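# Insert steel peg fully into block's hole

## Task

Push the steel peg completely into the block's hole without shifting the block: if the block ever ends up more than 1.5 cm from its starting spot, the attempt fails. The peg must stay seated on its own, not because the robot holds it, so release it and pull the gripper away at the end.

## Robot and tools

Robot: two arms, left_arm and right_arm, facing each other across a table. left_arm's base is on the +y side. The names are labels only and do not match image sides. Each arm has six joints and a two-finger gripper.

Frame: one scene frame for everything. The origin is the table centre, +z is up, and the table surface is at z = +0.020 m. Positions are in metres, orientations are quaternions in w,x,y,z order, and velocities are in m/s and rad/s. The gripper's fingers point along its own +x and close along its own y. The reported end_effector_position is the point between the finger pads, 3 to 4 cm short of the fingertips. The printed hand position may be somewhat wrong, more so when the arm is stretched far.

Tool execute_actions, argument actions: a list holding one item or nothing.
- Empty list []: just reports the current state.
- Motion item {"rows": [...], "steps": n}: n is 1 to 15 control steps of 1/30 s, default 15. Each row is used for one step, and the final row repeats if there are fewer rows than steps. Each row has exactly 14 numbers, always for both arms: left_arm waist, shoulder, elbow, wrist pitch, wrist yaw, wrist roll, opening, then the same seven for right_arm. Joint values are absolute target angles in radians, the same scale as the Joint positions line, not offsets. Stated ranges: waist -3.054 to 3.054, shoulder 0.000 to 3.142, elbow 0.000 to 2.356, wrist pitch -1.571 to 1.571, wrist yaw -1.571 to 1.571, wrist roll -3.142 to 3.142. A target more than 0.010 rad beyond a range end that also lies beyond the joint's current angle gets the call refused and nothing is sent. True ends may differ by up to 0.010 rad; a target beyond the true end is clipped there, and the message "joint sent to its limit" may appear, possibly about an earlier move. Its absence proves nothing.
- Opening is an absolute value from -1 to 1: +1 fully open (pad gap 0.088 m), empty fingers touch near -0.80, and anything lower closes no further. Full close takes at least about 0.5 s.
- Wait item {"steps": n}, n up to 300: no new command, returns after n steps counted from the previous result, including the time you spent replying.
- Optional pictures true/false chooses whether camera images come back; by default they do.

Motion limits: per step each joint target is kept within a lead of its measured angle: 0.211 rad for waist, shoulder and elbow, 0.213 for wrist pitch, 0.267 for wrist yaw, 0.228 for wrist roll. If the targets would move a gripper more than 70 mm from where it is, all of that arm's targets are pulled back. So large moves need several calls. Friction can leave a joint short of its target, and tiny changes may not move it at all; check Joint positions after each move. The simulation keeps running while you think; arms continue toward the last row sent until they come to rest or a step is HELD.

Tool zoom_image: camera (cam_head_left, cam_head_right, cam_left_wrist, cam_right_wrist; each 504x504) and region [x0, y0, x1, y1] in pixels from the top-left corner, no larger than 504 by 504. Returns a finer close-up of that camera's latest image.

Tool finished_scene: argument scene (integer, the current scene number). Ends the scene irreversibly and reports whether the goal holds; call it only after the peg sits fully in the hole unassisted and the gripper has let go and moved off.

Reading results: the state line gives each arm's gripper pose and velocities. Joint positions and Joint velocities list six joints per arm then the finger gap in metres. grip_measured is the finger opening on the command scale; it can be off by about 1 mm per gripper, and reads up to about 0.061 too narrow while squeezing something hard. To hold an object, command about 0.07 below grip_measured; smaller margins grip more gently. Objects thinner than about 3 mm get proportionally weaker force. Pad force tops out near 34 to 49 N. "joint command not followed" means a clearance check altered or blocked some joint targets. HELD marks steps where your row was partly or wholly not sent. Joint torques are total drive output with per-unit offset, scale and noise; External joint torques estimate outside push-back, including friction and held weight; "no reading" means none available.

Things to avoid: moving the block more than 1.5 cm; dropping the peg or knocking anything off the table; letting the arms collide or press on each other; hard jamming. Contact torque reaching a joint's load limit (waist 17, shoulder 21.1, elbow 21, wrist pitch 5.55, wrist yaw 5.53, wrist roll 5.19 N m, held weight included) freezes that arm for 10 s. Sustained loads heat motors: MOTOR HOT warns from 50 °C, and at 95 °C the arm is held (OVER-TEMPERATURE FAULT) and may lose power and go limp if it does not cool. Loose objects may occasionally be nudged by outside pushes. Smooth, quick, low-effort motion is preferred.

Each tool is called after "Call:" as name(argument=value, ...), one argument or row to a line, values as JSON.

## Session

Call:
execute_actions(
  actions=[],
)

Scene clock: 0.00 s of 4600.00 s.
left_arm: end_effector_position=(+0.2933, +0.3037, +0.2525) grip_measured=+1.000 end_effector_quat_wxyz=(+0.870, -0.051, +0.490, -0.002) end_effector_velocity=(-0.000, +0.001, -0.000) end_effector_angular_velocity=(+0.006, +0.001, +0.007) | right_arm: end_effector_position=(-0.2752, -0.1021, +0.2352) grip_measured=+0.988 end_effector_quat_wxyz=(+0.410, -0.154, -0.063, +0.897) end_effector_velocity=(+0.001, -0.001, -0.000) end_effector_angular_velocity=(+0.015, -0.014, +0.010)
Joint positions: left_arm=[ 1.102  1.166  1.121 -1.066 -0.315 -0.733  0.088] | right_arm=[ 0.749  2.019  1.188  0.6   -0.179 -0.291  0.087]
Joint velocities: left_arm=[-0.002  0.002  0.002 -0.007 -0.007 -0.007  0.   ] | right_arm=[-0.002 -0.002 -0.007  0.007 -0.007 -0.022 -0.   ]
Joint torques (N m, as the arm reports them, + toward a larger angle): no reading
External joint torques (N m, as the arm's controller estimates them; a push from outside toward a larger angle lowers the number): no reading
Heat: left arm: hottest waist 24 °C (+0.0 °C/min); right arm: hottest wrist roll 25 °C (+0.0 °C/min).

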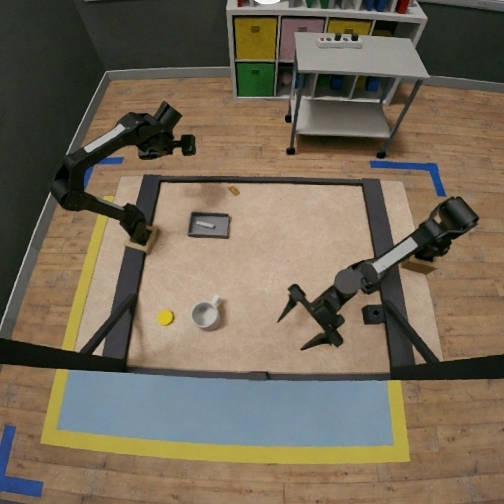

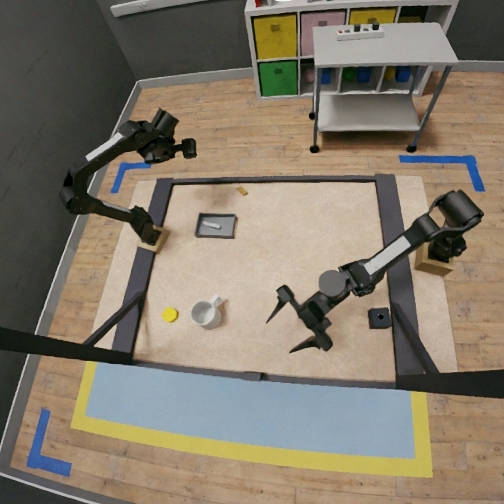

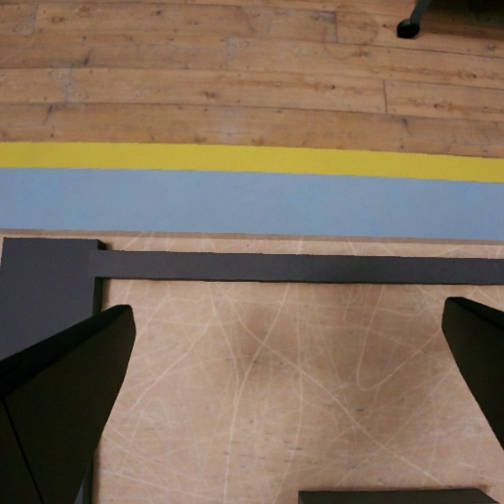

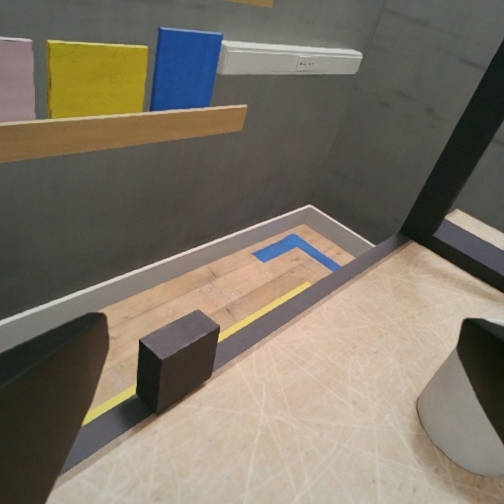

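Call:
zoom_image(
  camera="cam_head_left",
  region=[170, 170, 270, 250],
)

Call:
zoom_image(
  camera="cam_head_right",
  region=[330, 280, 430, 360],
)

Region (170, 170, 270, 250) of cam_head_left's 504x504 image, scaled by 5.040, with more detail than that image has; it fills the top 403 rows of this view, and the rest is white.

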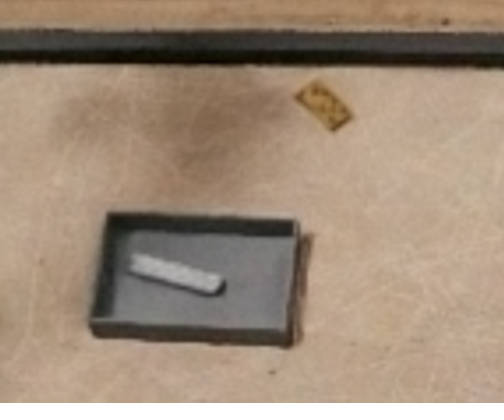

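Region (330, 280, 430, 360) of cam_head_right's 504x504 image, scaled by 5.040, with more detail than that image has; it fills the top 403 rows of this view, and the rest is white.

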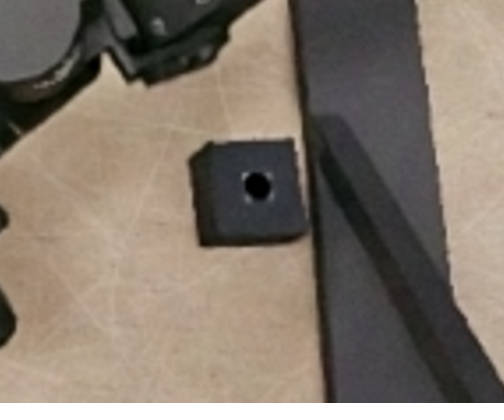

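Call:
execute_actions(
  actions=[
    {"rows":[[0.583,1.519,1.216,-1.268,0,0,1,1.096,1.815,1.661,-1.417,0,0,1]],"steps":15},
  ],
  pictures=false,
)

Call:
execute_actions(
  actions=[
    {"steps":45},
  ],
)

Scene clock: 81.87 s of 4600.00 s.
left_arm: end_effector_position=(+0.1523, +0.1993, +0.1779) grip_measured=+1.000 end_effector_quat_wxyz=(+0.579, +0.406, +0.580, -0.403) end_effector_velocity=(+0.002, -0.003, +0.006) end_effector_angular_velocity=(-0.014, -0.011, -0.288) | right_arm: end_effector_position=(-0.3965, -0.1908, +0.3947) grip_measured=+0.988 end_effector_quat_wxyz=(+0.358, -0.075, +0.014, +0.931) end_effector_velocity=(-0.139, -0.245, +0.303) end_effector_angular_velocity=(-0.393, -0.029, +0.364)
Joint positions: left_arm=[ 0.587  1.512  1.203 -1.265 -0.003 -0.031  0.088] | right_arm=[ 1.062  1.859  1.568  0.139 -0.02  -0.031  0.087]
Joint velocities: left_arm=[-0.002 -0.002  0.022 -0.007 -0.007  0.286  0.   ] | right_arm=[ 0.515 -0.291  1.072 -1.648  0.11   0.286 -0.   ]
Joint torques (N m, as the arm reports them, + toward a larger angle): left_arm=[-0.21 -4.06  5.74 -0.13  0.03  0.12] | right_arm=[ -0.78 -13.77   8.37   1.09   0.25   0.22]
External joint torques (N m, as the arm's controller estimates them; a push from outside toward a larger angle lowers the number): left_arm=[-0.26  0.77  0.44 -0.38  0.06  0.12] | right_arm=[ 0.24 -5.1   2.25 -0.38  0.16  0.2 ]
Heat: left arm: hottest wrist pitch 26 °C (+1.0 °C/min); right arm: hottest shoulder 38 °C (+7.0 °C/min).
Steps of this call (steps 1 to 90: nothing new was sent; then 78.37 s passed at rest; steps 91 to 105: all 15 steps of this action). Readings (joint positions):
91: left_arm=[1.094 1.183 1.129 -1.088 -0.298 -0.709] | right_arm=[0.752 2.013 1.195 0.589 -0.168 -0.280]
92: left_arm=[1.056 1.214 1.154 -1.144 -0.238 -0.655] | right_arm=[0.764 2.007 1.209 0.552 -0.142 -0.253]
94: left_arm=[0.962 1.298 1.184 -1.184 -0.133 -0.554] | right_arm=[0.802 1.987 1.243 0.507 -0.113 -0.205]
98: left_arm=[0.753 1.468 1.194 -1.243 -0.036 -0.320] | right_arm=[0.900 1.928 1.335 0.412 -0.070 -0.125]
105: the state above

Scene clock: 83.37 s of 4600.00 s.
left_arm: end_effector_position=(+0.1520, +0.1994, +0.1780) grip_measured=+1.000 end_effector_quat_wxyz=(+0.573, +0.415, +0.574, -0.412) end_effector_velocity=(-0.000, +0.002, +0.001) end_effector_angular_velocity=(+0.005, -0.006, +0.005) | right_arm: end_effector_position=(-0.2382, -0.3535, +0.2509) grip_measured=+0.988 end_effector_quat_wxyz=(+0.249, -0.656, +0.247, +0.669) end_effector_velocity=(+0.001, -0.002, +0.000) end_effector_angular_velocity=(-0.021, +0.009, +0.000)
Joint positions: left_arm=[ 0.586  1.512  1.203 -1.266 -0.003 -0.003  0.088] | right_arm=[ 1.097  1.805  1.665 -1.413 -0.004 -0.006  0.087]
Joint velocities: left_arm=[-0.002 -0.007 -0.002 -0.007 -0.007 -0.007  0.   ] | right_arm=[-0.007 -0.002 -0.002 -0.007 -0.022 -0.007 -0.   ]
Joint torques (N m, as the arm reports them, + toward a larger angle): left_arm=[-0.36 -3.96  6.   -0.16  0.09  0.09] | right_arm=[-0.13 -7.64  5.95 -0.12  0.15  0.21]
External joint torques (N m, as the arm's controller estimates them; a push from outside toward a larger angle lowers the number): left_arm=[-0.36  1.2   0.44 -0.48  0.1   0.09] | right_arm=[-0.1   0.12  0.01 -0.49  0.16  0.21]
Heat: left arm: hottest wrist pitch 26 °C (+1.0 °C/min); right arm: hottest shoulder 38 °C (+6.1 °C/min).
Steps of this call (steps 1 to 45: the robot went on to your last target). Readings (joint positions):
1: left_arm=[0.587 1.512 1.203 -1.265 -0.003 -0.022] | right_arm=[1.077 1.847 1.600 0.084 -0.017 -0.023]
2: left_arm=[0.587 1.512 1.203 -1.266 -0.003 -0.016] | right_arm=[1.090 1.834 1.623 0.029 -0.015 -0.018]
4: left_arm=[0.587 1.512 1.203 -1.266 -0.003 -0.009] | right_arm=[1.101 1.810 1.651 -0.082 -0.011 -0.012]
8: left_arm=[0.587 1.512 1.203 -1.266 -0.003 -0.004] | right_arm=[1.098 1.799 1.665 -0.313 -0.004 -0.007]
45: the state above

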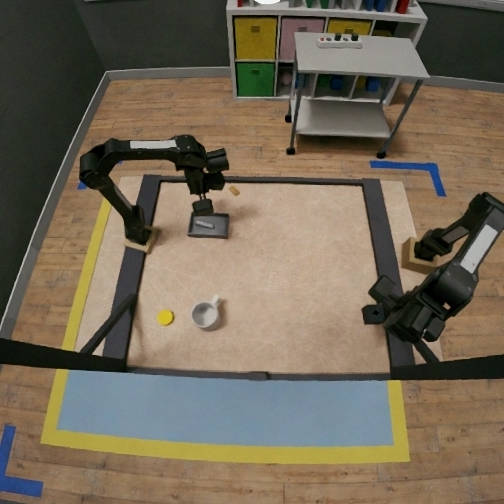

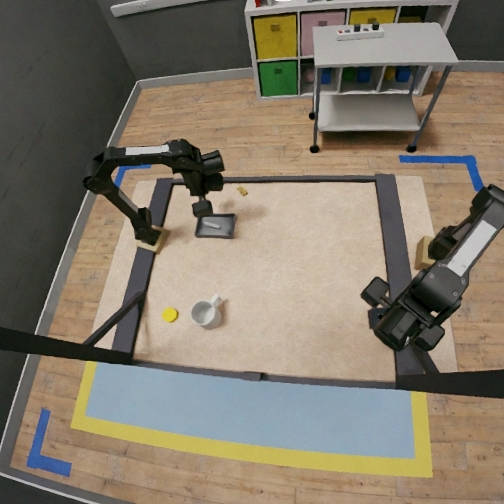

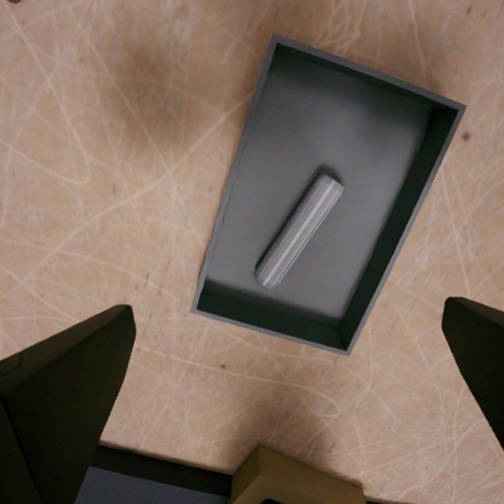

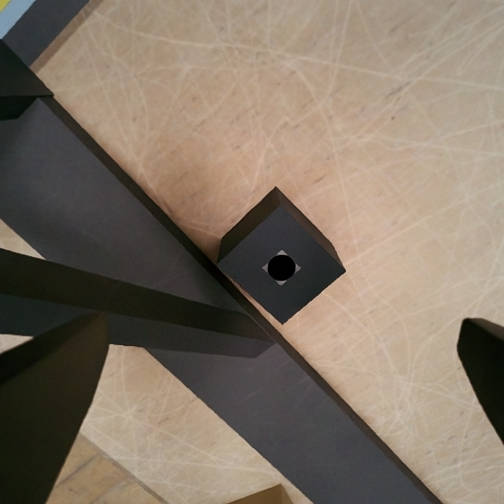

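Call:
zoom_image(
  camera="cam_left_wrist",
  region=[220, 150, 380, 310],
)

Call:
zoom_image(
  camera="cam_right_wrist",
  region=[200, 180, 360, 340],
)

Region (220, 150, 380, 310) of cam_left_wrist's 504x504 image, scaled by 3.150, with more detail than that image has.

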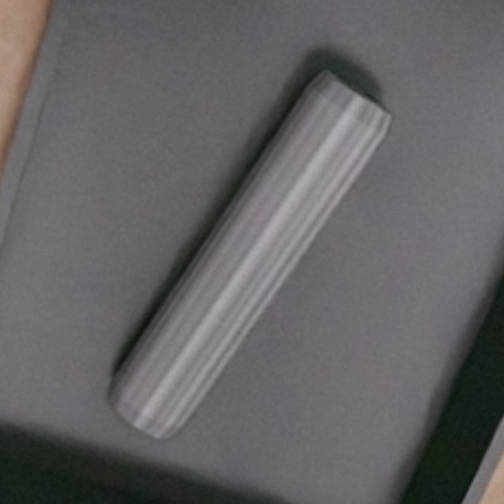

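Region (200, 180, 360, 340) of cam_right_wrist's 504x504 image, scaled by 3.150, with more detail than that image has.

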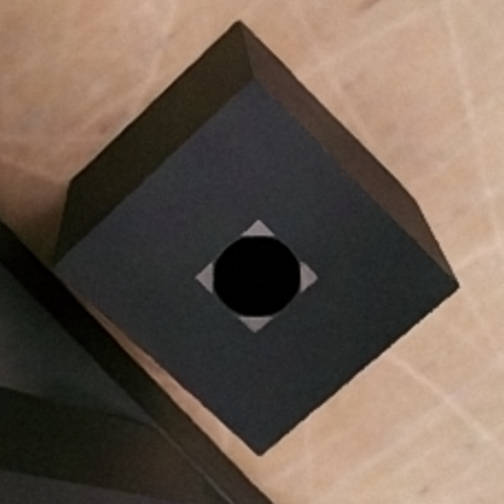

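Call:
execute_actions(
  actions=[
    {"rows":[[0.477,1.5005,0.8724,-0.9427,0,0.38,0.15,0.65,1.85,1.85,-1.5,0,0,1],[0.477,1.5005,0.8724,-0.9427,0,0.38,0.15,0.65,1.85,1.85,-1.5,0,0,1],[0.477,1.5005,0.8724,-0.9427,0,0.38,0.15,0.65,1.85,1.85,-1.5,0,0,1],[0.477,1.5005,0.8724,-0.9427,0,0.38,0.15,0.202,1.944,1.966,-1.55,0,0,1]],"steps":15},
  ],
  pictures=false,
)

Call:
execute_actions(
  actions=[
    {"steps":15},
  ],
)

Scene clock: 150.97 s of 4600.00 s.
left_arm: end_effector_position=(+0.1216, +0.2094, +0.1016) grip_measured=+0.157 end_effector_quat_wxyz=(+0.459, +0.538, +0.457, -0.540) end_effector_velocity=(-0.003, +0.006, -0.006) end_effector_angular_velocity=(+0.015, +0.011, -0.010) | right_arm: end_effector_position=(-0.0367, -0.2116, +0.2818) grip_measured=+0.988 end_effector_quat_wxyz=(+0.473, -0.520, +0.452, +0.549) end_effector_velocity=(+0.575, +0.081, +0.005) end_effector_angular_velocity=(+0.002, +0.007, -1.577)
Joint positions: left_arm=[ 0.48   1.504  0.884 -0.947  0.002  0.375  0.047] | right_arm=[ 0.386  1.928  1.951 -1.542 -0.005 -0.006  0.087]
Joint velocities: left_arm=[-0.002 -0.002 -0.027  0.007  0.007  0.007 -0.003] | right_arm=[-1.585  0.007  0.032 -0.022 -0.007 -0.007 -0.   ]
Joint torques (N m, as the arm reports them, + toward a larger angle): left_arm=[-0.29 -4.61  3.49  0.07 -0.03  0.08] | right_arm=[-0.33 -8.41  7.5  -0.22  0.16  0.18]
External joint torques (N m, as the arm's controller estimates them; a push from outside toward a larger angle lowers the number): left_arm=[-0.28  0.1  -1.73 -0.27 -0.04  0.08] | right_arm=[-0.32  1.    1.56 -0.49  0.17  0.18]
Heat: left arm: hottest elbow 26 °C (+0.0 °C/min); right arm: hottest shoulder 34 °C (-3.0 °C/min).
Steps of this call (steps 1 to 15: the robot went on to your last target; steps 16 to 90: nothing new was sent; then 64.10 s passed at rest; steps 91 to 105: all 15 steps of this action). Readings (joint positions):
91: left_arm=[0.582 1.511 1.181 -1.239 -0.006 0.031] | right_arm=[1.090 1.808 1.681 -1.430 -0.009 -0.006]
92: left_arm=[0.559 1.498 1.132 -1.155 -0.008 0.101] | right_arm=[1.059 1.821 1.717 -1.457 -0.013 -0.006]
94: left_arm=[0.507 1.494 1.028 -1.050 0.000 0.226] | right_arm=[0.963 1.841 1.789 -1.473 -0.008 -0.006]
98: left_arm=[0.480 1.504 0.894 -0.977 0.002 0.345] | right_arm=[0.753 1.897 1.925 -1.521 -0.005 -0.006]
105: the state above

Scene clock: 151.47 s of 4600.00 s.
left_arm: end_effector_position=(+0.1216, +0.2091, +0.1014) grip_measured=+0.153 end_effector_quat_wxyz=(+0.459, +0.538, +0.456, -0.540) end_effector_velocity=(-0.002, +0.001, +0.000) end_effector_angular_velocity=(+0.006, +0.009, +0.019) | right_arm: end_effector_position=(+0.0317, -0.2085, +0.2833) grip_measured=+0.988 end_effector_quat_wxyz=(+0.524, -0.477, +0.496, +0.501) end_effector_velocity=(-0.000, -0.004, -0.000) end_effector_angular_velocity=(-0.022, +0.009, -0.009)
Joint positions: left_arm=[ 0.48   1.504  0.883 -0.944  0.002  0.377  0.046] | right_arm=[ 0.202  1.929  1.957 -1.547  0.003 -0.004  0.087]
Joint velocities: left_arm=[-0.002  0.002  0.002 -0.007  0.007 -0.022 -0.   ] | right_arm=[-0.002  0.002  0.002 -0.022 -0.007  0.007 -0.   ]
Joint torques (N m, as the arm reports them, + toward a larger angle): left_arm=[-0.29 -4.7   3.54  0.08 -0.01  0.09] | right_arm=[ 0.02 -8.16  7.24 -0.05 -0.16  0.17]
External joint torques (N m, as the arm's controller estimates them; a push from outside toward a larger angle lowers the number): left_arm=[-0.29 -0.01 -1.69 -0.27 -0.03  0.09] | right_arm=[ 0.01  0.38  1.43 -0.49 -0.15  0.16]
Heat: left arm: hottest elbow 26 °C (+0.0 °C/min); right arm: hottest shoulder 34 °C (-3.0 °C/min).
Steps of this call (steps 1 to 15: the robot went on to your last target). Readings (joint positions):
1: left_arm=[0.480 1.504 0.883 -0.946 0.002 0.375] | right_arm=[0.333 1.929 1.952 -1.542 -0.004 -0.006]
2: left_arm=[0.480 1.504 0.883 -0.945 0.002 0.376] | right_arm=[0.284 1.929 1.954 -1.543 -0.002 -0.006]
4: left_arm=[0.480 1.504 0.883 -0.945 0.002 0.376] | right_arm=[0.213 1.929 1.956 -1.545 0.004 -0.004]
8: left_arm=[0.480 1.504 0.883 -0.945 0.002 0.377] | right_arm=[0.193 1.929 1.957 -1.547 0.005 -0.004]
15: the state above

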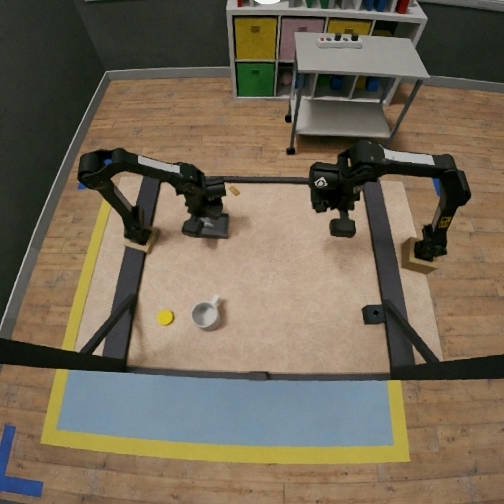

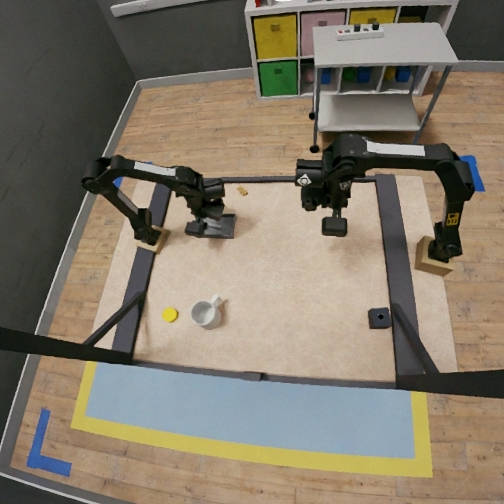

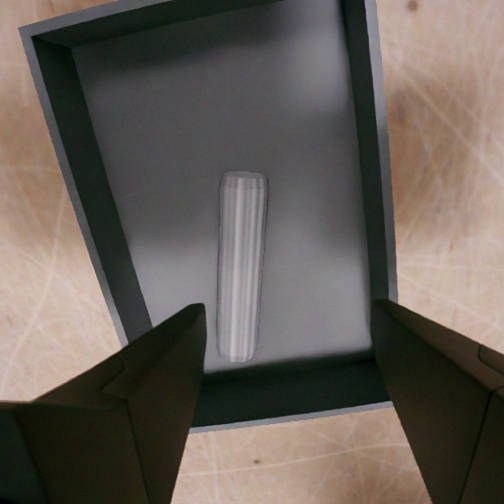

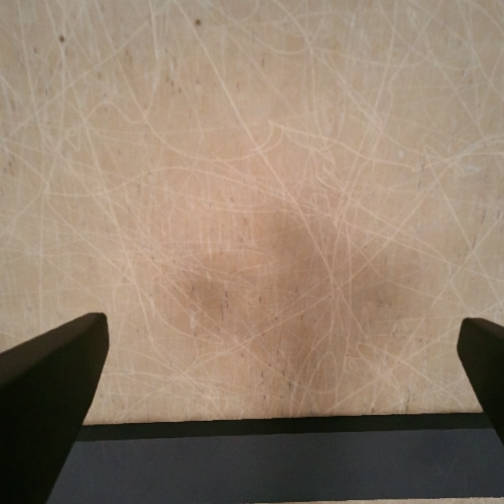

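Call:
execute_actions(
  actions=[
    {"rows":[[0.50,1.53,0.90,-0.94,0,0.40,0.15,0.202,1.944,1.966,-1.55,0,0,1],[0.52,1.56,0.929,-0.94,0,0.414,0.15,0.202,1.944,1.966,-1.55,0,0,1],[0.52,1.56,0.929,-0.94,0,0.414,0.15,0.202,1.944,1.966,-1.55,0,0,1],[0.52,1.56,0.929,-0.94,0,0.414,0.15,0.202,1.944,1.966,-1.55,0,0,1],[0.52,1.57,0.915,-0.915,0,0.414,0.15,0.202,1.944,1.966,-1.55,0,0,1],[0.52,1.58,0.90,-0.89,0,0.414,0.15,0.202,1.944,1.966,-1.55,0,0,1],[0.52,1.59,0.885,-0.865,0,0.414,0.15,0.202,1.944,1.966,-1.55,0,0,1],[0.52,1.60,0.87,-0.84,0,0.414,0.15,0.202,1.944,1.966,-1.55,0,0,1],[0.52,1.61,0.857,-0.82,0,0.414,0.15,0.202,1.944,1.966,-1.55,0,0,1],[0.52,1.616,0.846,-0.809,0,0.414,0.15,0.202,1.944,1.966,-1.55,0,0,1]],"steps":15},
  ],
)

Scene clock: 170.27 s of 4600.00 s.
left_arm: end_effector_position=(+0.1329, +0.1996, +0.0721) grip_measured=+0.153 end_effector_quat_wxyz=(+0.458, +0.538, +0.458, -0.539) end_effector_velocity=(+0.002, +0.000, -0.015) end_effector_angular_velocity=(-0.010, -0.010, +0.010) | right_arm: end_effector_position=(+0.0317, -0.2085, +0.2833) grip_measured=+0.988 end_effector_quat_wxyz=(+0.524, -0.477, +0.496, +0.501) end_effector_velocity=(+0.006, -0.006, -0.000) end_effector_angular_velocity=(-0.023, -0.021, -0.001)
Joint positions: left_arm=[ 0.516  1.607  0.855 -0.819  0.002  0.411  0.046] | right_arm=[ 0.202  1.929  1.957 -1.547  0.003 -0.004  0.087]
Joint velocities: left_arm=[ 0.002  0.022 -0.046  0.081 -0.007 -0.007 -0.   ] | right_arm=[-0.007 -0.002 -0.002 -0.022  0.022 -0.007 -0.   ]
Joint torques (N m, as the arm reports them, + toward a larger angle): left_arm=[ 0.52 -3.99  3.65  0.17 -0.01  0.1 ] | right_arm=[-0.04 -8.17  7.32 -0.03 -0.15  0.16]
External joint torques (N m, as the arm's controller estimates them; a push from outside toward a larger angle lowers the number): left_arm=[ 0.52  1.49 -1.63 -0.22 -0.03  0.1 ] | right_arm=[-0.01  0.35  1.57 -0.44 -0.15  0.15]
Heat: left arm: hottest elbow 25 °C (-1.0 °C/min); right arm: hottest shoulder 34 °C (-1.0 °C/min).
Steps of this call (steps 1 to 15: the robot went on to your last target; steps 16 to 90: nothing new was sent; then 15.30 s passed at rest; steps 91 to 105: all 15 steps of this action). Readings (joint positions):
91: left_arm=[0.481 1.505 0.883 -0.944 0.002 0.380] | right_arm=[0.202 1.929 1.957 -1.547 0.003 -0.004]
92: left_arm=[0.485 1.511 0.886 -0.945 0.002 0.389] | right_arm=[0.202 1.929 1.957 -1.547 0.003 -0.004]
94: left_arm=[0.502 1.532 0.900 -0.941 0.002 0.401] | right_arm=[0.202 1.929 1.957 -1.547 0.003 -0.004]
98: left_arm=[0.516 1.564 0.901 -0.892 0.002 0.409] | right_arm=[0.202 1.929 1.957 -1.547 0.003 -0.004]
105: the state above

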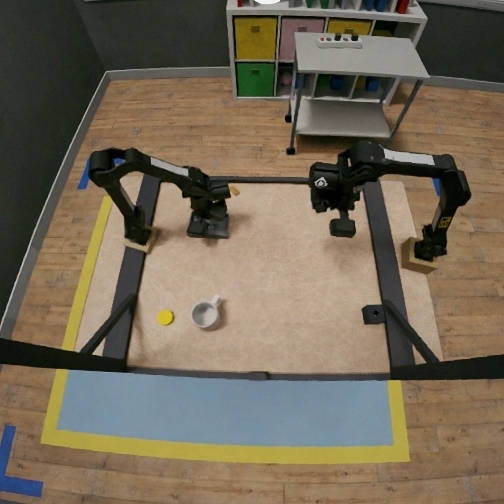

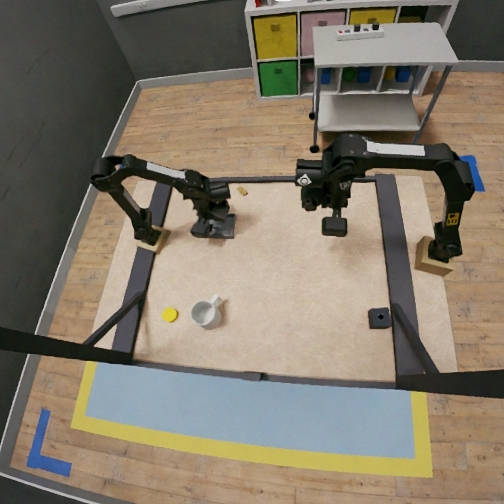

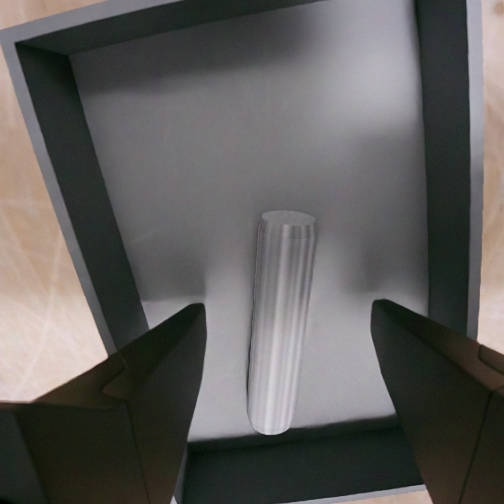

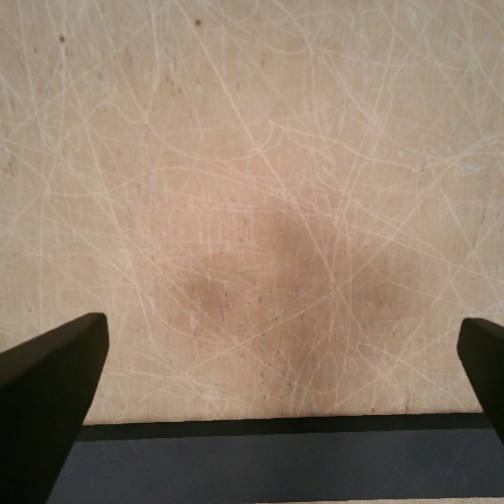

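Call:
execute_actions(
  actions=[
    {"rows":[[0.51,1.63,0.87,-0.812,0,0.42,0.1,0.202,1.944,1.966,-1.55,0,0,1],[0.50,1.645,0.89,-0.813,0,0.43,0.1,0.202,1.944,1.966,-1.55,0,0,1],[0.49,1.66,0.91,-0.814,0,0.433,0.1,0.202,1.944,1.966,-1.55,0,0,1],[0.49,1.665,0.915,-0.814,0,0.433,0.1,0.202,1.944,1.966,-1.55,0,0,1],[0.49,1.665,0.915,-0.814,0,0.433,0.1,0.202,1.944,1.966,-1.55,0,0,1],[0.49,1.665,0.915,-0.814,0,0.433,0.1,0.202,1.944,1.966,-1.55,0,0,1],[0.49,1.672,0.90,-0.80,0,0.433,0.1,0.202,1.944,1.966,-1.55,0,0,1],[0.49,1.679,0.885,-0.788,0,0.433,0.1,0.202,1.944,1.966,-1.55,0,0,1]],"steps":15},
  ],
)

Scene clock: 180.20 s of 4600.00 s.
left_arm: end_effector_position=(+0.1307, +0.1844, +0.0659) grip_measured=+0.103 end_effector_quat_wxyz=(+0.448, +0.547, +0.445, -0.549) end_effector_velocity=(+0.001, -0.000, -0.001) end_effector_angular_velocity=(-0.001, -0.008, +0.020) | right_arm: end_effector_position=(+0.0317, -0.2085, +0.2833) grip_measured=+0.988 end_effector_quat_wxyz=(+0.524, -0.477, +0.496, +0.501) end_effector_velocity=(-0.000, -0.002, -0.002) end_effector_angular_velocity=(-0.012, +0.008, -0.009)
Joint positions: left_arm=[ 0.494  1.668  0.893 -0.791  0.001  0.43   0.044] | right_arm=[ 0.202  1.929  1.957 -1.547  0.003 -0.004  0.087]
Joint velocities: left_arm=[-0.002  0.002 -0.002  0.007 -0.007 -0.022 -0.   ] | right_arm=[-0.002  0.002 -0.002 -0.007 -0.007  0.007 -0.   ]
Joint torques (N m, as the arm reports them, + toward a larger angle): left_arm=[-0.36 -4.09  3.54  0.06 -0.01  0.12] | right_arm=[ 0.01 -8.11  7.25 -0.04 -0.14  0.13]
External joint torques (N m, as the arm's controller estimates them; a push from outside toward a larger angle lowers the number): left_arm=[-0.36  1.41 -1.3  -0.28 -0.02  0.12] | right_arm=[ 0.    0.4   1.47 -0.48 -0.13  0.13]
Heat: left arm: hottest elbow 25 °C (-1.0 °C/min); right arm: hottest shoulder 34 °C (+0.0 °C/min).
Steps of this call (steps 1 to 15: the robot went on to your last target; steps 16 to 90: nothing new was sent; then 6.43 s passed at rest; steps 91 to 105: all 15 steps of this action). Readings (joint positions):
91: left_arm=[0.516 1.609 0.855 -0.811 0.002 0.412] | right_arm=[0.202 1.929 1.957 -1.547 0.003 -0.004]
92: left_arm=[0.516 1.613 0.857 -0.811 0.002 0.415] | right_arm=[0.202 1.929 1.957 -1.547 0.003 -0.004]
94: left_arm=[0.507 1.631 0.873 -0.813 0.001 0.423] | right_arm=[0.202 1.929 1.957 -1.547 0.003 -0.004]
98: left_arm=[0.494 1.654 0.893 -0.806 0.001 0.429] | right_arm=[0.202 1.929 1.957 -1.547 0.003 -0.004]
105: the state above

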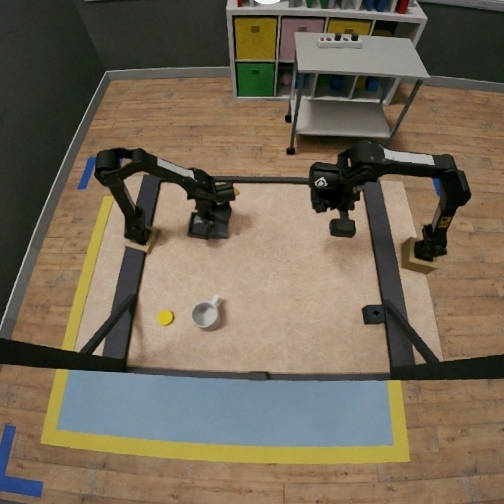

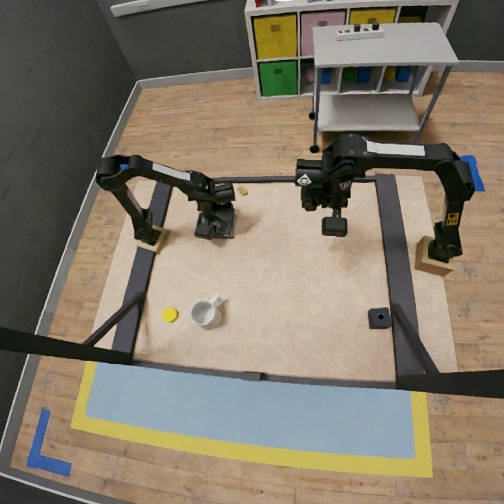

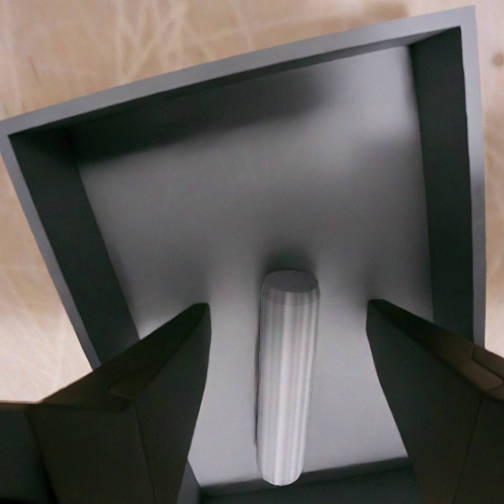

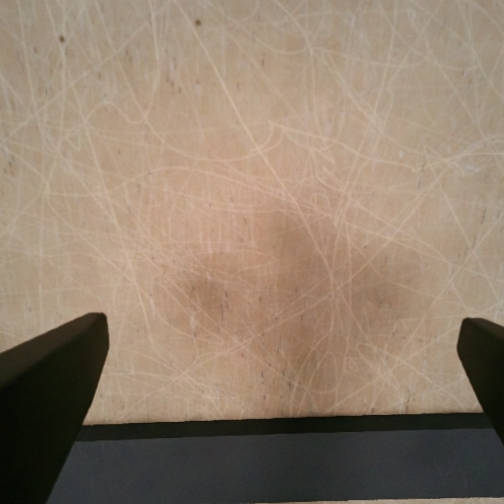

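Call:
execute_actions(
  actions=[
    {"rows":[[0.49,1.69,0.885,-0.78,0,0.433,0.0,0.202,1.944,1.966,-1.55,0,0,1],[0.49,1.697,0.885,-0.772,0,0.433,-0.1,0.202,1.944,1.966,-1.55,0,0,1],[0.49,1.697,0.885,-0.772,0,0.433,-0.2,0.202,1.944,1.966,-1.55,0,0,1],[0.49,1.697,0.885,-0.772,0,0.433,-0.3,0.202,1.944,1.966,-1.55,0,0,1],[0.49,1.697,0.885,-0.772,0,0.433,-0.35,0.202,1.944,1.966,-1.55,0,0,1],[0.49,1.697,0.885,-0.772,0,0.433,-0.4,0.202,1.944,1.966,-1.55,0,0,1],[0.49,1.697,0.885,-0.772,0,0.433,-0.45,0.202,1.944,1.966,-1.55,0,0,1],[0.49,1.697,0.885,-0.772,0,0.433,-0.5,0.202,1.944,1.966,-1.55,0,0,1],[0.49,1.697,0.885,-0.772,0,0.433,-0.55,0.202,1.944,1.966,-1.55,0,0,1],[0.49,1.697,0.885,-0.772,0,0.433,-0.6,0.202,1.944,1.966,-1.55,0,0,1]],"steps":15},
  ],
)

Scene clock: 190.93 s of 4600.00 s.
left_arm: end_effector_position=(+0.1312, +0.1825, +0.0613) grip_measured=-0.523 end_effector_quat_wxyz=(+0.447, +0.548, +0.446, -0.549) end_effector_velocity=(-0.000, +0.004, -0.001) end_effector_angular_velocity=(+0.014, -0.004, +0.005) | right_arm: end_effector_position=(+0.0317, -0.2085, +0.2833) grip_measured=+0.988 end_effector_quat_wxyz=(+0.524, -0.477, +0.496, +0.501) end_effector_velocity=(+0.001, -0.006, -0.001) end_effector_angular_velocity=(-0.027, +0.007, +0.015)
Joint positions: left_arm=[ 0.494  1.687  0.893 -0.774  0.001  0.431  0.013] | right_arm=[ 0.202  1.929  1.957 -1.547  0.003 -0.004  0.087]
Joint velocities: left_arm=[-0.002 -0.002 -0.007 -0.007 -0.007 -0.007 -0.   ] | right_arm=[-0.007 -0.002 -0.007 -0.022 -0.007 -0.022  0.   ]
Joint torques (N m, as the arm reports them, + toward a larger angle): left_arm=[-0.34 -4.02  3.41  0.07  0.01  0.07] | right_arm=[ 0.02 -8.15  7.28 -0.04 -0.15  0.15]
External joint torques (N m, as the arm's controller estimates them; a push from outside toward a larger angle lowers the number): left_arm=[-0.31  1.61 -1.38 -0.26 -0.01  0.07] | right_arm=[ 0.06  0.4   1.5  -0.46 -0.15  0.15]
Heat: left arm: hottest wrist pitch 25 °C (-1.0 °C/min); right arm: hottest shoulder 34 °C (+0.0 °C/min).
Steps of this call (steps 1 to 15: the robot went on to your last target; steps 16 to 90: nothing new was sent; then 7.23 s passed at rest; steps 91 to 105: all 15 steps of this action). Readings (joint positions):
91: left_arm=[0.494 1.670 0.893 -0.789 0.001 0.430] | right_arm=[0.202 1.929 1.957 -1.547 0.003 -0.004]
92: left_arm=[0.494 1.673 0.893 -0.786 0.001 0.430] | right_arm=[0.202 1.929 1.957 -1.547 0.003 -0.004]
94: left_arm=[0.494 1.680 0.893 -0.777 0.001 0.430] | right_arm=[0.202 1.929 1.957 -1.547 0.003 -0.004]
98: left_arm=[0.494 1.687 0.893 -0.775 0.001 0.430] | right_arm=[0.202 1.929 1.957 -1.547 0.003 -0.004]
105: the state above

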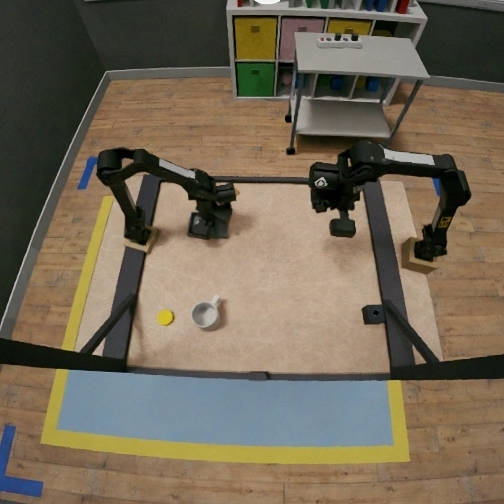

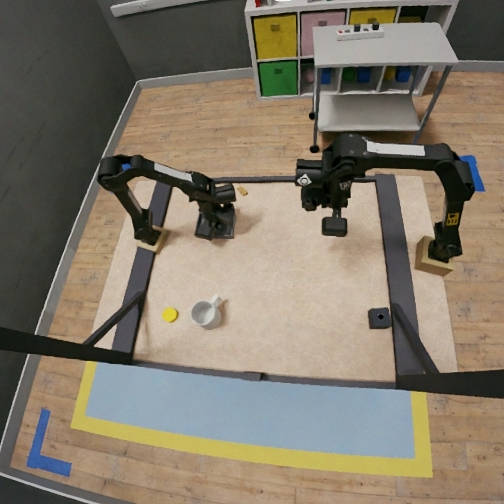

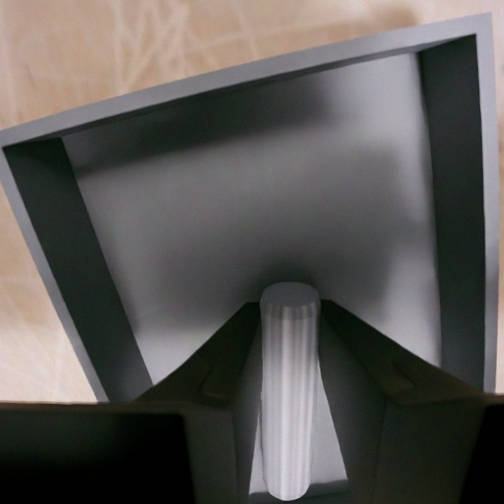

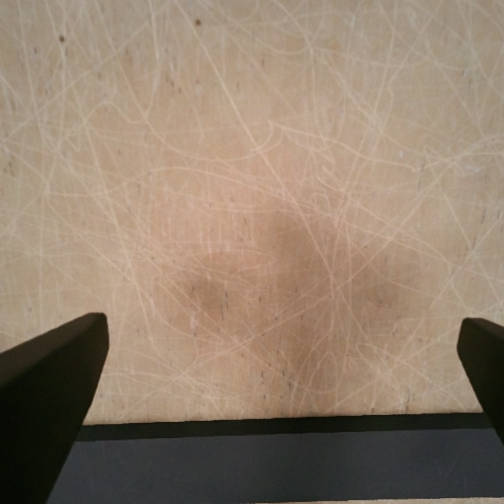

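Call:
execute_actions(
  actions=[
    {"rows":[[0.49,1.675,0.9,-0.8,0,0.433,-0.6,0.202,1.944,1.966,-1.55,0,0,1],[0.49,1.66,0.92,-0.83,0,0.433,-0.6,0.202,1.944,1.966,-1.55,0,0,1],[0.49,1.645,0.94,-0.865,0,0.433,-0.6,0.202,1.944,1.966,-1.55,0,0,1],[0.49,1.63,0.96,-0.9,0,0.433,-0.6,0.202,1.944,1.966,-1.55,0,0,1],[0.49,1.61,0.98,-0.94,0,0.433,-0.6,0.202,1.944,1.966,-1.55,0,0,1],[0.49,1.59,1.0,-0.98,0,0.433,-0.6,0.202,1.944,1.966,-1.55,0,0,1],[0.49,1.57,1.02,-1.0,0,0.433,-0.6,0.202,1.944,1.966,-1.55,0,0,1],[0.49,1.55,1.03,-1.0,0,0.433,-0.6,0.202,1.944,1.966,-1.55,0,0,1],[0.48,1.55,1.03,-1.0,0,0.45,-0.6,0.202,1.944,1.966,-1.55,0,0,1],[0.46,1.55,1.03,-0.95,0,0.5,-0.6,0.202,1.944,1.966,-1.55,0,0,1],[0.44,1.55,1.03,-0.9,0,0.56,-0.6,0.202,1.944,1.966,-1.55,0,0,1],[0.42,1.55,1.03,-0.85,0,0.63,-0.6,0.202,1.944,1.966,-1.55,0,0,1],[0.4,1.55,1.03,-0.8,0,0.7,-0.6,0.202,1.944,1.966,-1.55,0,0,1],[0.38,1.55,1.03,-0.75,0,0.77,-0.6,0.202,1.944,1.966,-1.55,0,0,1],[0.3,1.55,1.0,-0.3,0,1.4,-0.6,0.202,1.944,1.966,-1.55,0,0,1]],"steps":15},
  ],
  pictures=false,
)

Call:
execute_actions(
  actions=[
    {"rows":[[0.204,1.7,0.92,0.3,0,2.2,-0.6,0.202,1.944,1.966,-1.55,0,0,1]],"steps":15},
  ],
  pictures=false,
)

Call:
execute_actions(
  actions=[
    {"rows":[[0.204,1.9,0.82,0.9,0,3.0,-0.6,0.202,1.944,1.966,-1.55,0,0,1]],"steps":15},
  ],
  pictures=false,
)

Call:
execute_actions(
  actions=[
    {"rows":[[0.204,2.118,0.77,1.348,0,3.14,-0.6,0.202,1.944,1.966,-1.55,0,0,1]],"steps":15},
  ],
)

Scene clock: 217.73 s of 4600.00 s.
left_arm: end_effector_position=(+0.1163, +0.1398, +0.1256) grip_measured=-0.523 end_effector_quat_wxyz=(+0.421, +0.583, +0.277, -0.637) end_effector_velocity=(-0.178, -0.356, +0.051) end_effector_angular_velocity=(-1.453, -0.839, -2.659) | right_arm: end_effector_position=(+0.0317, -0.2085, +0.2833) grip_measured=+0.988 end_effector_quat_wxyz=(+0.524, -0.477, +0.496, +0.501) end_effector_velocity=(+0.000, +0.005, -0.001) end_effector_angular_velocity=(+0.017, +0.007, -0.009)
Joint positions: left_arm=[ 0.413  1.559  1.016 -0.809 -0.003  0.678  0.013] | right_arm=[ 0.202  1.929  1.957 -1.547  0.003 -0.004  0.087]
Joint velocities: left_arm=[-0.852 -0.002 -0.1    1.663 -0.212  1.897 -0.   ] | right_arm=[-0.002  0.002 -0.002  0.022 -0.007  0.007  0.   ]
Joint torques (N m, as the arm reports them, + toward a larger angle): left_arm=[-3.61 -6.04  4.55  0.82  0.27  0.13] | right_arm=[-0.01 -8.13  7.36 -0.04 -0.14  0.13]
External joint torques (N m, as the arm's controller estimates them; a push from outside toward a larger angle lowers the number): left_arm=[-1.   -0.56 -0.63 -0.24 -0.05  0.12] | right_arm=[ 0.    0.27  1.61 -0.51 -0.14  0.13]
Heat: left arm: hottest wrist pitch 25 °C (-1.0 °C/min); right arm: hottest shoulder 34 °C (+0.0 °C/min).
Steps of this call (steps 1 to 15: the robot went on to your last target; steps 16 to 90: nothing new was sent; then 23.30 s passed at rest; steps 91 to 105: all 15 steps of this action). Readings (joint positions):
91: left_arm=[0.494 1.687 0.893 -0.775 0.001 0.431] | right_arm=[0.202 1.929 1.957 -1.547 0.003 -0.004]
92: left_arm=[0.494 1.686 0.895 -0.783 0.001 0.431] | right_arm=[0.202 1.929 1.957 -1.547 0.003 -0.004]
94: left_arm=[0.494 1.680 0.907 -0.832 0.001 0.431] | right_arm=[0.202 1.929 1.957 -1.547 0.003 -0.004]
98: left_arm=[0.494 1.624 0.964 -0.951 0.001 0.431] | right_arm=[0.202 1.929 1.957 -1.547 0.003 -0.004]
105: the state above

Scene clock: 218.23 s of 4600.00 s.
left_arm: end_effector_position=(+0.0438, +0.0084, +0.1382) grip_measured=-0.523 end_effector_quat_wxyz=(+0.258, +0.639, -0.324, -0.648) end_effector_velocity=(-0.015, -0.241, +0.275) end_effector_angular_velocity=(-1.769, -1.309, -1.241) | right_arm: end_effector_position=(+0.0317, -0.2085, +0.2833) grip_measured=+0.988 end_effector_quat_wxyz=(+0.524, -0.477, +0.496, +0.501) end_effector_velocity=(+0.002, -0.005, -0.002) end_effector_angular_velocity=(-0.027, -0.006, +0.004)
Joint positions: left_arm=[0.204 1.699 0.92  0.056 0.003 1.609 0.013] | right_arm=[ 0.202  1.929  1.957 -1.547  0.003 -0.004  0.087]
Joint velocities: left_arm=[-0.002 -0.002 -0.002  1.678 -0.007  1.883 -0.   ] | right_arm=[-0.002  0.002 -0.002 -0.022  0.007 -0.007 -0.   ]
Joint torques (N m, as the arm reports them, + toward a larger angle): left_arm=[ 0.09 -6.18  5.28  1.36 -0.03  0.04] | right_arm=[-0.01 -8.15  7.29 -0.03 -0.15  0.15]
External joint torques (N m, as the arm's controller estimates them; a push from outside toward a larger angle lowers the number): left_arm=[ 0.09  0.87 -0.69 -0.15 -0.07  0.09] | right_arm=[ 0.    0.37  1.52 -0.46 -0.14  0.15]
Heat: left arm: hottest wrist pitch 25 °C (-1.0 °C/min); right arm: hottest shoulder 34 °C (+0.0 °C/min).
Steps of this call (steps 1 to 15: all 15 steps of this action). Readings (joint positions):
1: left_arm=[0.379 1.570 1.006 -0.750 -0.007 0.734] | right_arm=[0.202 1.929 1.957 -1.547 0.003 -0.004]
2: left_arm=[0.337 1.589 0.998 -0.691 -0.006 0.788] | right_arm=[0.202 1.929 1.957 -1.547 0.003 -0.004]
4: left_arm=[0.257 1.639 0.971 -0.572 0.002 0.914] | right_arm=[0.202 1.929 1.957 -1.547 0.003 -0.004]
8: left_arm=[0.204 1.696 0.922 -0.354 0.004 1.168] | right_arm=[0.202 1.929 1.957 -1.547 0.003 -0.004]
15: the state above

Scene clock: 218.73 s of 4600.00 s.
left_arm: end_effector_position=(+0.0405, -0.0433, +0.1584) grip_measured=-0.523 end_effector_quat_wxyz=(+0.118, +0.674, -0.669, -0.292) end_effector_velocity=(-0.004, -0.022, +0.099) end_effector_angular_velocity=(-0.590, -1.780, -0.449) | right_arm: end_effector_position=(+0.0317, -0.2085, +0.2833) grip_measured=+0.988 end_effector_quat_wxyz=(+0.524, -0.477, +0.496, +0.501) end_effector_velocity=(-0.002, +0.002, +0.002) end_effector_angular_velocity=(+0.013, +0.021, +0.006)
Joint positions: left_arm=[0.204 1.907 0.817 0.853 0.003 2.542 0.013] | right_arm=[ 0.202  1.929  1.957 -1.547  0.003 -0.004  0.087]
Joint velocities: left_arm=[-0.002 -0.002 -0.007  0.476  0.007  1.868 -0.   ] | right_arm=[-0.002 -0.002  0.002  0.007 -0.022 -0.007  0.   ]
Joint torques (N m, as the arm reports them, + toward a larger angle): left_arm=[ 0.08 -7.83  4.7   1.11 -0.06  0.09] | right_arm=[-0.05 -8.13  7.33 -0.05 -0.14  0.17]
External joint torques (N m, as the arm's controller estimates them; a push from outside toward a larger angle lowers the number): left_arm=[ 0.08 -1.27  0.45 -0.28 -0.06  0.12] | right_arm=[-0.01  0.47  1.49 -0.5  -0.14  0.17]
Heat: left arm: hottest wrist pitch 25 °C (-1.0 °C/min); right arm: hottest shoulder 34 °C (+0.0 °C/min).
Steps of this call (steps 1 to 15: all 15 steps of this action). Readings (joint positions):
1: left_arm=[0.204 1.716 0.912 0.117 0.003 1.666] | right_arm=[0.202 1.929 1.957 -1.547 0.003 -0.004]
2: left_arm=[0.204 1.742 0.905 0.190 0.003 1.721] | right_arm=[0.202 1.929 1.957 -1.547 0.003 -0.004]
4: left_arm=[0.204 1.809 0.884 0.306 0.003 1.847] | right_arm=[0.202 1.929 1.957 -1.547 0.003 -0.004]
8: left_arm=[0.204 1.906 0.812 0.502 0.003 2.100] | right_arm=[0.202 1.929 1.957 -1.547 0.003 -0.004]
15: the state above

Scene clock: 219.23 s of 4600.00 s.
left_arm: end_effector_position=(+0.0404, -0.0452, +0.1450) grip_measured=-0.523 end_effector_quat_wxyz=(-0.001, +0.684, -0.730, -0.012) end_effector_velocity=(-0.000, -0.001, +0.006) end_effector_angular_velocity=(-0.021, -0.065, +0.004) | right_arm: end_effector_position=(+0.0317, -0.2085, +0.2833) grip_measured=+0.988 end_effector_quat_wxyz=(+0.524, -0.477, +0.496, +0.501) end_effector_velocity=(-0.000, -0.005, -0.002) end_effector_angular_velocity=(-0.027, +0.007, +0.020)
Joint positions: left_arm=[0.204 2.12  0.767 1.334 0.003 3.125 0.013] | right_arm=[ 0.202  1.929  1.957 -1.547  0.003 -0.004  0.087]
Joint velocities: left_arm=[-0.002 -0.007  0.002  0.007 -0.007  0.066 -0.   ] | right_arm=[-0.002  0.002 -0.002 -0.022 -0.007 -0.022 -0.   ]
Joint torques (N m, as the arm reports them, + toward a larger angle): left_arm=[ 0.07 -7.54  3.87  1.66 -0.06  0.1 ] | right_arm=[-0.11 -8.16  7.28 -0.03 -0.14  0.15]
External joint torques (N m, as the arm's controller estimates them; a push from outside toward a larger angle lowers the number): left_arm=[ 0.07  0.5  -0.32 -0.15 -0.06  0.11] | right_arm=[-0.11  0.36  1.51 -0.46 -0.13  0.15]
Heat: left arm: hottest wrist pitch 25 °C (-1.0 °C/min); right arm: hottest shoulder 34 °C (+0.0 °C/min).
joint sent to its limit (left arm) — the command would take joint 6 (wrist roll) past its upper limit, so that joint was sent only as far as its limit.
Steps of this call (steps 1 to 15: all 15 steps of this action). Readings (joint positions):
1: left_arm=[0.204 1.927 0.814 0.891 0.003 2.605] | right_arm=[0.202 1.929 1.957 -1.547 0.003 -0.004]
2: left_arm=[0.204 1.966 0.810 0.979 0.003 2.668] | right_arm=[0.202 1.929 1.957 -1.547 0.003 -0.004]
4: left_arm=[0.204 2.041 0.802 1.077 0.003 2.794] | right_arm=[0.202 1.929 1.957 -1.547 0.003 -0.004]
8: left_arm=[0.204 2.122 0.762 1.260 0.003 3.030] | right_arm=[0.202 1.929 1.957 -1.547 0.003 -0.004]
15: the state above

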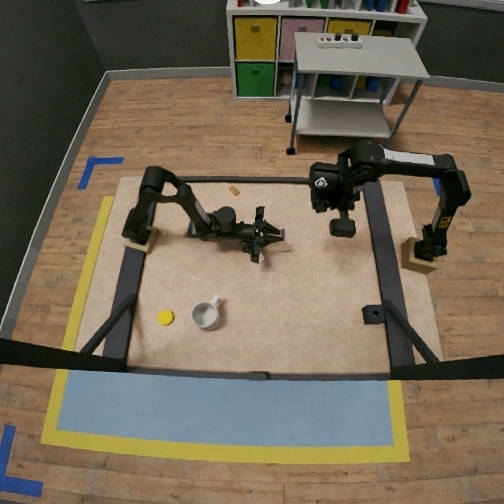

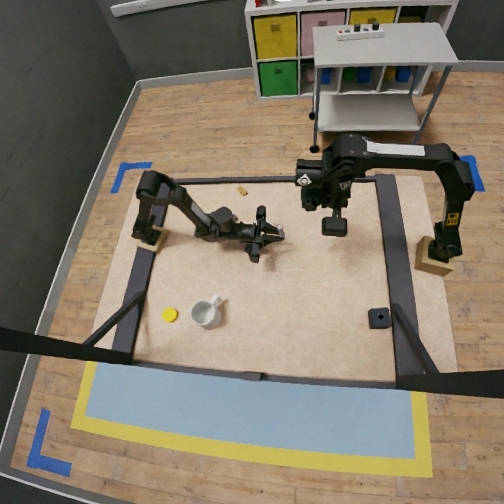

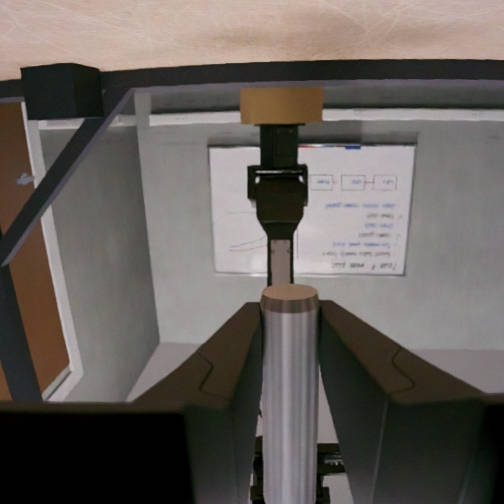

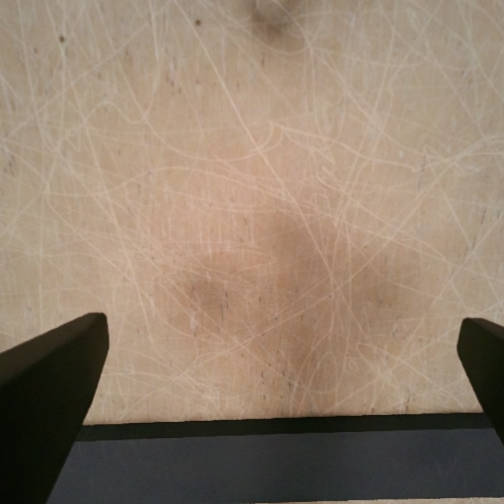

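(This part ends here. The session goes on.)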